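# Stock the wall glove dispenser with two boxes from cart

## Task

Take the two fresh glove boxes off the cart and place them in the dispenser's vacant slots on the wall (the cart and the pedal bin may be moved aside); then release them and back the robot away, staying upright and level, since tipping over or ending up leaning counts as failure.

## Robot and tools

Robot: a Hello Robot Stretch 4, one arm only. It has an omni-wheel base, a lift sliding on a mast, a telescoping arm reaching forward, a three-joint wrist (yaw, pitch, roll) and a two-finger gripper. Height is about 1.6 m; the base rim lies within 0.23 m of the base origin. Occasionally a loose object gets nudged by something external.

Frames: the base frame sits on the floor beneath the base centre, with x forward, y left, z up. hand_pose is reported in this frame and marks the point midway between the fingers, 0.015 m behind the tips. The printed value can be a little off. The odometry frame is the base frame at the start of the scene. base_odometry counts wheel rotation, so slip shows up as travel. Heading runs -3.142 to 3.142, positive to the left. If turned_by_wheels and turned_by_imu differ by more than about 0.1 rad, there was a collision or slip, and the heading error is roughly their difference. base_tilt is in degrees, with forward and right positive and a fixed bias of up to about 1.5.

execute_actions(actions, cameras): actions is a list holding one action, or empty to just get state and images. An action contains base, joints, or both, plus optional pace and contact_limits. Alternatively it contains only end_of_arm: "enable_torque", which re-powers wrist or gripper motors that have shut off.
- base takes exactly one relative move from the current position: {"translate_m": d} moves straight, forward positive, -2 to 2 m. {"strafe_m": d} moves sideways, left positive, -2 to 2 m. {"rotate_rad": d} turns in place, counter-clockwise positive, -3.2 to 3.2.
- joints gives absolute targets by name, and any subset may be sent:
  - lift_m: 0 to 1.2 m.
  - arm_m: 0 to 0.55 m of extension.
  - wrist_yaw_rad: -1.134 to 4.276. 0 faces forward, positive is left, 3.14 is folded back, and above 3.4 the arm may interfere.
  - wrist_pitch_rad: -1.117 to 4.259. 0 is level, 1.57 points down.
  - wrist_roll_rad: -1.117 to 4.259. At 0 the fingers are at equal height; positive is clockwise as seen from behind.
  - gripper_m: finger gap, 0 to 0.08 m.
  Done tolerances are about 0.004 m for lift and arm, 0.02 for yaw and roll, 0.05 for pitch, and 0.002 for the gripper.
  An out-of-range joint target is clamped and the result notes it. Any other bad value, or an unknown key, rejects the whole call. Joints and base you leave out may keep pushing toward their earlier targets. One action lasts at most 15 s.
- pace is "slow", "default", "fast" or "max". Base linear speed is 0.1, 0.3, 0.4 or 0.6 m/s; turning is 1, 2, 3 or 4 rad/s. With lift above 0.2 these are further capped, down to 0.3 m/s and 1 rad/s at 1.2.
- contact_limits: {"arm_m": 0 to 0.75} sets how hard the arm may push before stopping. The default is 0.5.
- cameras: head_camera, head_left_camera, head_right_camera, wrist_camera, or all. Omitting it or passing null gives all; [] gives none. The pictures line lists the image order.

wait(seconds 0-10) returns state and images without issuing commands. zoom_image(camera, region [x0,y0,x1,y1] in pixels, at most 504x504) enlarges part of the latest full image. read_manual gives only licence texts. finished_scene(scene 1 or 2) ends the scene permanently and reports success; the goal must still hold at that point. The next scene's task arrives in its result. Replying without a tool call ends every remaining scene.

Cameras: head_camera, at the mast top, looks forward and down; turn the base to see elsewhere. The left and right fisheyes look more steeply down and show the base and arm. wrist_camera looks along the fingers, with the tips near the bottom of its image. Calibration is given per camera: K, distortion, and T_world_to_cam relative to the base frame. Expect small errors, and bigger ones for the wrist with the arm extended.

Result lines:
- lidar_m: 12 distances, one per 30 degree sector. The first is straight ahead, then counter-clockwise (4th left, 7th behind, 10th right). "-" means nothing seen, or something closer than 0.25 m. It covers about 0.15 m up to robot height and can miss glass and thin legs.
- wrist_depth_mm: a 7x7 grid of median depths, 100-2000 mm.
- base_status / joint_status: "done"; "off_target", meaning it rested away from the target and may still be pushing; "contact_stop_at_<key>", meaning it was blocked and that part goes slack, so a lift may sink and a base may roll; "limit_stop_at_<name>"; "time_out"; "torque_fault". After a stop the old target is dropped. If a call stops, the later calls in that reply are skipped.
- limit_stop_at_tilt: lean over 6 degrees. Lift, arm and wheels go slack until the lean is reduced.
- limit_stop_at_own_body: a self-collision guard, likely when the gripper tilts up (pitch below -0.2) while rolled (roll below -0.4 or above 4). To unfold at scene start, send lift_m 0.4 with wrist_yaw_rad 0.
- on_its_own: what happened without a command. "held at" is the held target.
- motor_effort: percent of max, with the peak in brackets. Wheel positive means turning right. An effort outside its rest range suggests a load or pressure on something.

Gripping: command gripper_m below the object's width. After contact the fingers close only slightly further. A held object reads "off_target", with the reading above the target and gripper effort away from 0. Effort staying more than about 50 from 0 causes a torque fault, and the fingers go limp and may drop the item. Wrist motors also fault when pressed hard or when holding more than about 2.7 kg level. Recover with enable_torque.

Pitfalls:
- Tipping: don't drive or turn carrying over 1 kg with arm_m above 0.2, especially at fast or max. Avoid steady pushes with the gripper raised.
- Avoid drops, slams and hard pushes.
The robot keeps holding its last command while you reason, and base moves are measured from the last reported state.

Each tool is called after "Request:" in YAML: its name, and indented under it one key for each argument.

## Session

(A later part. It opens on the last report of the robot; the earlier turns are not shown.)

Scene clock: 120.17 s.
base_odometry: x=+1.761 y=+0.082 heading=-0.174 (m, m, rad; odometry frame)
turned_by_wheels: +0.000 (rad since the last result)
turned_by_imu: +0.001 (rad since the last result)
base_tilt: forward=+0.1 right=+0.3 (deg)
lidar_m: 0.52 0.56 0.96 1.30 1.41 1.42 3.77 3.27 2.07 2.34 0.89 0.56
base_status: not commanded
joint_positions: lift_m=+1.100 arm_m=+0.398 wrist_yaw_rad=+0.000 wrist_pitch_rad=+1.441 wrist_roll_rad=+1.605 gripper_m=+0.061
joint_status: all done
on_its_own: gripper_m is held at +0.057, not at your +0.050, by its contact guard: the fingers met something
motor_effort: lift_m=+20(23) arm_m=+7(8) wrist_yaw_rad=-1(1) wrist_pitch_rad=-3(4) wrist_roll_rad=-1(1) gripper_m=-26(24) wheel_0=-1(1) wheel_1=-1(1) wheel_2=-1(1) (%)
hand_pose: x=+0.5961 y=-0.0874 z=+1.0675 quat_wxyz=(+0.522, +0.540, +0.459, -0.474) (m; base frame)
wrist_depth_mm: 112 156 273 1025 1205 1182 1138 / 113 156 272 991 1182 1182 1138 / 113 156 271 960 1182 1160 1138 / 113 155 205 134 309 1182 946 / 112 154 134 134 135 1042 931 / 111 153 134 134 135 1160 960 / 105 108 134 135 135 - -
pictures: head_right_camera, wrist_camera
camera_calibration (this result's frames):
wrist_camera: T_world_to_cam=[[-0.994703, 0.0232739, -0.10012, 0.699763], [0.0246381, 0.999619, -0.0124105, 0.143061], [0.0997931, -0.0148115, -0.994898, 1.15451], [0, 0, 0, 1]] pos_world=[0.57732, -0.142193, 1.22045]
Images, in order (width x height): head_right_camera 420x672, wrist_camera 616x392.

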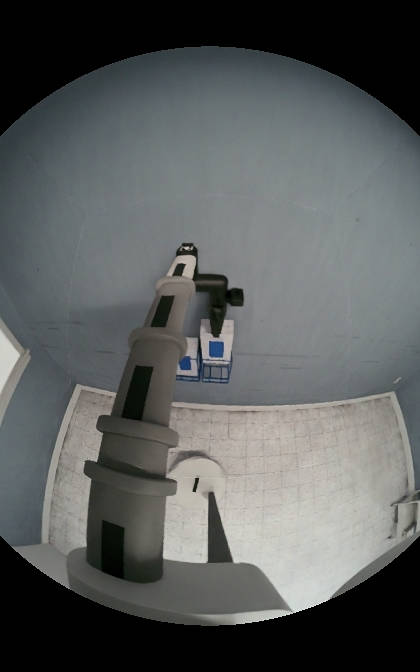

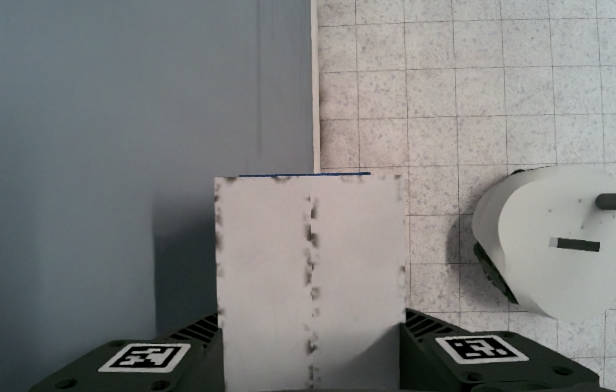

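Request:
execute_actions:
  actions:
    - {"base": {"strafe_m": -0.0025}, "joints": {"lift_m": 1.0, "arm_m": 0.400}, "pace": "slow"}
  cameras: ["wrist_camera"]

Scene clock: 122.73 s.
base_odometry: x=+1.761 y=+0.080 heading=-0.175 (m, m, rad; odometry frame)
turned_by_wheels: +0.000 (rad since the last result)
turned_by_imu: +0.001 (rad since the last result)
base_tilt: forward=+0.1 right=+0.3 (deg)
lidar_m: 0.53 0.56 0.92 1.29 1.44 1.44 3.78 3.26 2.07 2.27 0.89 0.59
base_status: done
joint_positions: lift_m=+1.000 arm_m=+0.399 wrist_yaw_rad=+0.000 wrist_pitch_rad=+1.441 wrist_roll_rad=+1.605 gripper_m=+0.061
joint_status: all done
on_its_own: gripper_m is held at +0.057, not at your +0.050, by its contact guard: the fingers met something
motor_effort: lift_m=+19(19) arm_m=+7(7) wrist_yaw_rad=-1(3) wrist_pitch_rad=-3(2) wrist_roll_rad=-1(2) gripper_m=-26(26) wheel_0=-1(3) wheel_1=-1(5) wheel_2=+0(1) (%)
hand_pose: x=+0.5971 y=-0.0874 z=+0.9675 quat_wxyz=(+0.522, +0.540, +0.459, -0.474) (m; base frame)
wrist_depth_mm: 111 154 270 1008 1098 1078 1042 / 111 154 268 960 1098 1078 1060 / 111 154 266 946 1098 1060 1060 / 111 153 202 135 210 1078 842 / 111 152 134 135 135 1078 842 / 110 151 134 135 135 1078 854 / 109 108 134 135 135 - -
pictures: wrist_camera
camera_calibration (this result's frames):
wrist_camera: T_world_to_cam=[[-0.994706, 0.0232742, -0.100088, 0.690681], [0.024638, 0.999619, -0.0124112, 0.141797], [0.099761, -0.0148115, -0.994901, 1.05496], [0, 0, 0, 1]] pos_world=[0.578288, -0.142193, 1.12047]
Images, in order (width x height): wrist_camera 616x392.

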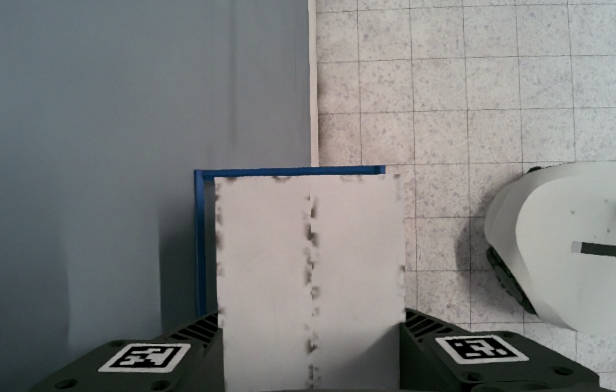

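Request:
execute_actions:
  actions:
    - {"joints": {"lift_m": 0.965, "arm_m": 0.4015}, "pace": "slow"}
  cameras: ["wrist_camera"]

Scene clock: 124.17 s.
base_odometry: x=+1.761 y=+0.080 heading=-0.175 (m, m, rad; odometry frame)
turned_by_wheels: +0.000 (rad since the last result)
turned_by_imu: +0.001 (rad since the last result)
base_tilt: forward=+0.1 right=+0.3 (deg)
lidar_m: 0.53 0.56 0.95 1.31 1.42 1.43 3.76 3.29 2.05 2.28 0.90 0.58
base_status: not commanded
joint_positions: lift_m=+0.965 arm_m=+0.400 wrist_yaw_rad=+0.000 wrist_pitch_rad=+1.441 wrist_roll_rad=+1.605 gripper_m=+0.061
joint_status: all done
on_its_own: gripper_m is held at +0.057, not at your +0.050, by its contact guard: the fingers met something
motor_effort: lift_m=+19(20) arm_m=+7(7) wrist_yaw_rad=-2(1) wrist_pitch_rad=-3(2) wrist_roll_rad=-1(0) gripper_m=-24(27) wheel_0=-2(1) wheel_1=-1(1) wheel_2=+0(1) (%)
hand_pose: x=+0.5986 y=-0.0874 z=+0.9325 quat_wxyz=(+0.522, +0.540, +0.459, -0.474) (m; base frame)
wrist_depth_mm: 112 151 264 976 1060 1042 1025 / 112 151 264 960 1060 1042 1008 / 112 151 263 691 1042 1060 1042 / 112 151 181 135 180 1025 809 / 111 150 134 135 135 1025 820 / 110 148 134 135 135 1042 820 / 107 108 134 135 135 - -
pictures: wrist_camera
camera_calibration (this result's frames):
wrist_camera: T_world_to_cam=[[-0.994707, 0.0232743, -0.100079, 0.688651], [0.0246379, 0.999619, -0.0124115, 0.141327], [0.0997519, -0.0148115, -0.994902, 1.02], [0, 0, 0, 1]] pos_world=[0.579778, -0.142193, 1.08547]
Images, in order (width x height): wrist_camera 616x392.

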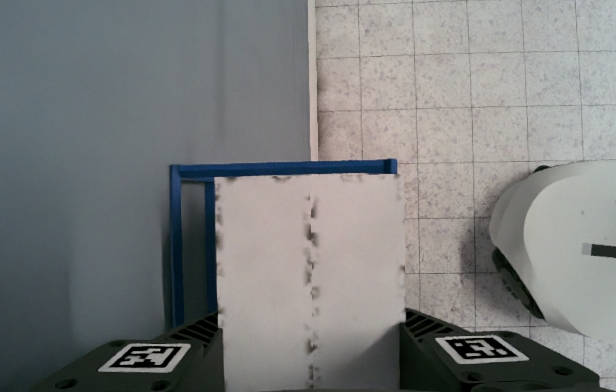

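Request:
execute_actions:
  actions:
    - {"joints": {"gripper_m": 0.072}}
  cameras: []

Request:
execute_actions:
  actions:
    - {"joints": {"lift_m": 1.03}}
  cameras: ["wrist_camera"]

Request:
execute_actions:
  actions:
    - {"base": {"translate_m": -0.3}, "joints": {"arm_m": 0.05}, "pace": "fast"}
  cameras: ["head_camera", "head_right_camera", "head_left_camera"]

Scene clock: 125.33 s.
base_odometry: x=+1.761 y=+0.080 heading=-0.175 (m, m, rad; odometry frame)
turned_by_wheels: +0.000 (rad since the last result)
turned_by_imu: +0.000 (rad since the last result)
base_tilt: forward=+0.1 right=+0.3 (deg)
lidar_m: 0.53 0.56 0.95 1.28 1.41 1.40 3.75 3.25 2.04 2.33 0.91 0.59
base_status: not commanded
joint_positions: lift_m=+0.965 arm_m=+0.400 wrist_yaw_rad=+0.000 wrist_pitch_rad=+1.440 wrist_roll_rad=+1.605 gripper_m=+0.072
joint_status: all done
motor_effort: lift_m=+19(19) arm_m=+7(8) wrist_yaw_rad=-1(3) wrist_pitch_rad=+0(3) wrist_roll_rad=-1(1) gripper_m=+3(25) wheel_0=-2(1) wheel_1=-2(1) wheel_2=+0(0) (%)
hand_pose: x=+0.5989 y=-0.0874 z=+0.9326 quat_wxyz=(+0.522, +0.541, +0.458, -0.474) (m; base frame)
wrist_depth_mm: 111 150 260 946 1078 1042 1008 / 111 150 260 904 1078 1042 1025 / 111 150 258 661 1060 1042 1025 / 111 149 182 143 186 1042 820 / 111 148 142 143 174 1042 820 / 110 146 142 142 142 1042 820 / - 108 142 142 142 103 -
pictures: none
No camera images: the call's "cameras" was empty. Leave "cameras" out to get every camera's image.

Scene clock: 126.53 s.
base_odometry: x=+1.761 y=+0.080 heading=-0.175 (m, m, rad; odometry frame)
turned_by_wheels: +0.000 (rad since the last result)
turned_by_imu: +0.000 (rad since the last result)
base_tilt: forward=+0.1 right=+0.3 (deg)
lidar_m: 0.53 0.56 0.96 1.26 1.39 1.43 3.75 3.20 2.08 2.29 0.90 0.57
base_status: not commanded
joint_positions: lift_m=+1.030 arm_m=+0.400 wrist_yaw_rad=+0.000 wrist_pitch_rad=+1.440 wrist_roll_rad=+1.605 gripper_m=+0.072
joint_status: all done
motor_effort: lift_m=+26(30) arm_m=+7(7) wrist_yaw_rad=-2(2) wrist_pitch_rad=+0(1) wrist_roll_rad=-1(1) gripper_m=+2(2) wheel_0=-2(1) wheel_1=-1(1) wheel_2=+0(0) (%)
hand_pose: x=+0.5988 y=-0.0874 z=+0.9970 quat_wxyz=(+0.522, +0.541, +0.458, -0.474) (m; base frame)
wrist_depth_mm: 111 150 260 946 1138 1118 1078 / 111 150 259 917 1118 1098 1078 / 111 150 259 891 1138 1098 1078 / 111 150 212 208 1118 1098 878 / 110 148 211 208 1118 1098 878 / 110 146 210 207 368 1098 878 / - 108 151 208 237 104 -
pictures: wrist_camera
camera_calibration (this result's frames):
wrist_camera: T_world_to_cam=[[-0.994609, 0.0232584, -0.101058, 0.696277], [0.0246342, 0.99962, -0.0123869, 0.142097], [0.100731, -0.0148096, -0.994803, 1.08342], [0, 0, 0, 1]] pos_world=[0.579888, -0.142193, 1.14991]
Images, in order (width x height): wrist_camera 616x392.

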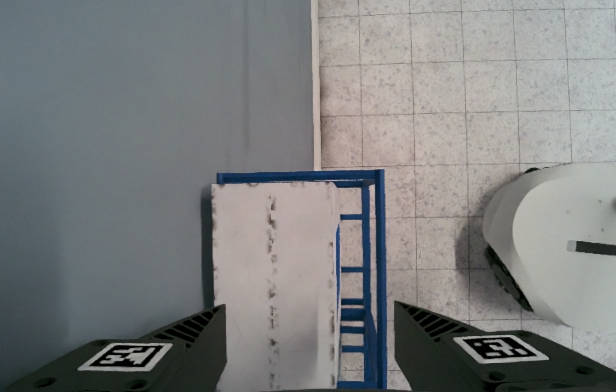

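Scene clock: 128.83 s.
base_odometry: x=+1.466 y=+0.132 heading=-0.175 (m, m, rad; odometry frame)
turned_by_wheels: +0.000 (rad since the last result)
turned_by_imu: +0.002 (rad since the last result)
base_tilt: forward=+0.1 right=+0.3 (deg)
lidar_m: 0.83 0.88 1.36 1.31 1.24 1.19 3.39 3.26 2.00 1.98 1.31 0.97
base_status: done
joint_positions: lift_m=+1.030 arm_m=+0.051 wrist_yaw_rad=+0.000 wrist_pitch_rad=+1.441 wrist_roll_rad=+1.605 gripper_m=+0.072
joint_status: all done
motor_effort: lift_m=+26(26) arm_m=-7(8) wrist_yaw_rad=+0(2) wrist_pitch_rad=-2(1) wrist_roll_rad=-1(2) gripper_m=+4(4) wheel_0=+1(7) wheel_1=+0(8) wheel_2=-2(10) (%)
hand_pose: x=+0.2498 y=-0.0874 z=+0.9970 quat_wxyz=(+0.522, +0.541, +0.458, -0.474) (m; base frame)
wrist_depth_mm: 960 1182 1182 1160 1138 1118 1078 / 946 1205 1182 1160 1118 1098 1098 / 946 1205 1182 1160 1118 1098 1078 / 946 1182 1182 1160 931 904 1078 / 946 1205 1160 1160 917 891 1078 / 931 1182 1182 1138 904 904 1078 / 891 108 151 1138 1138 103 -
pictures: head_camera, head_left_camera, head_right_camera
Images, in order (width x height): head_camera 420x560, head_left_camera 420x672, head_right_camera 420x672.

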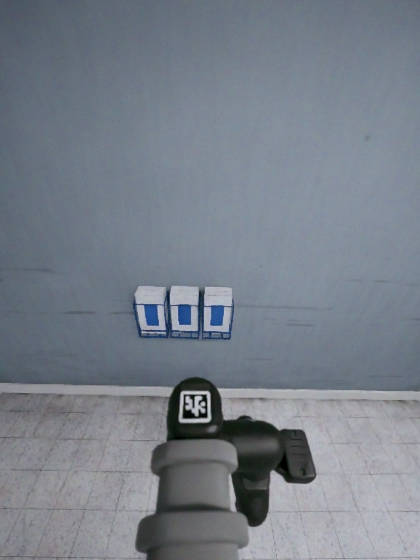

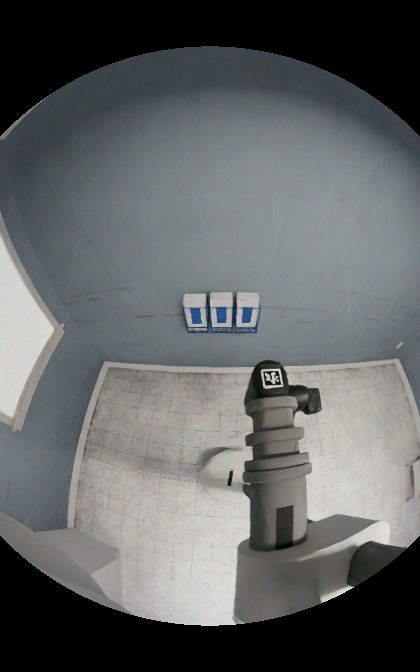

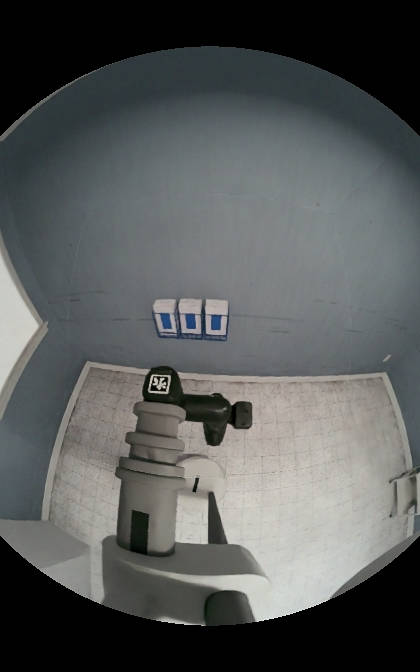

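Request:
zoom_image:
  camera: "head_camera"
  region: [120, 270, 250, 355]

Region (120, 270, 250, 355) of head_camera's 420x560 image, scaled by 3.877, with more detail than that image has; it fills the top 330 rows of this view, and the rest is white.

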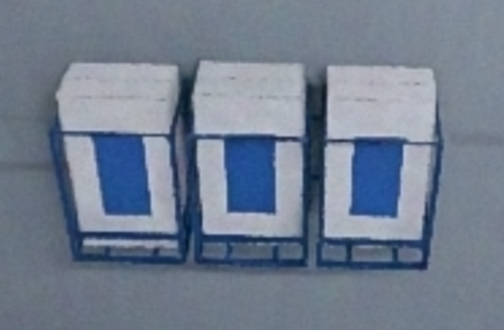

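Both boxes are standing upright in their slots, and the robot has let go and backed clear, so I'm ending the scene.

Request:
finished_scene:
  scene: 2

The scene is finished: the task was done.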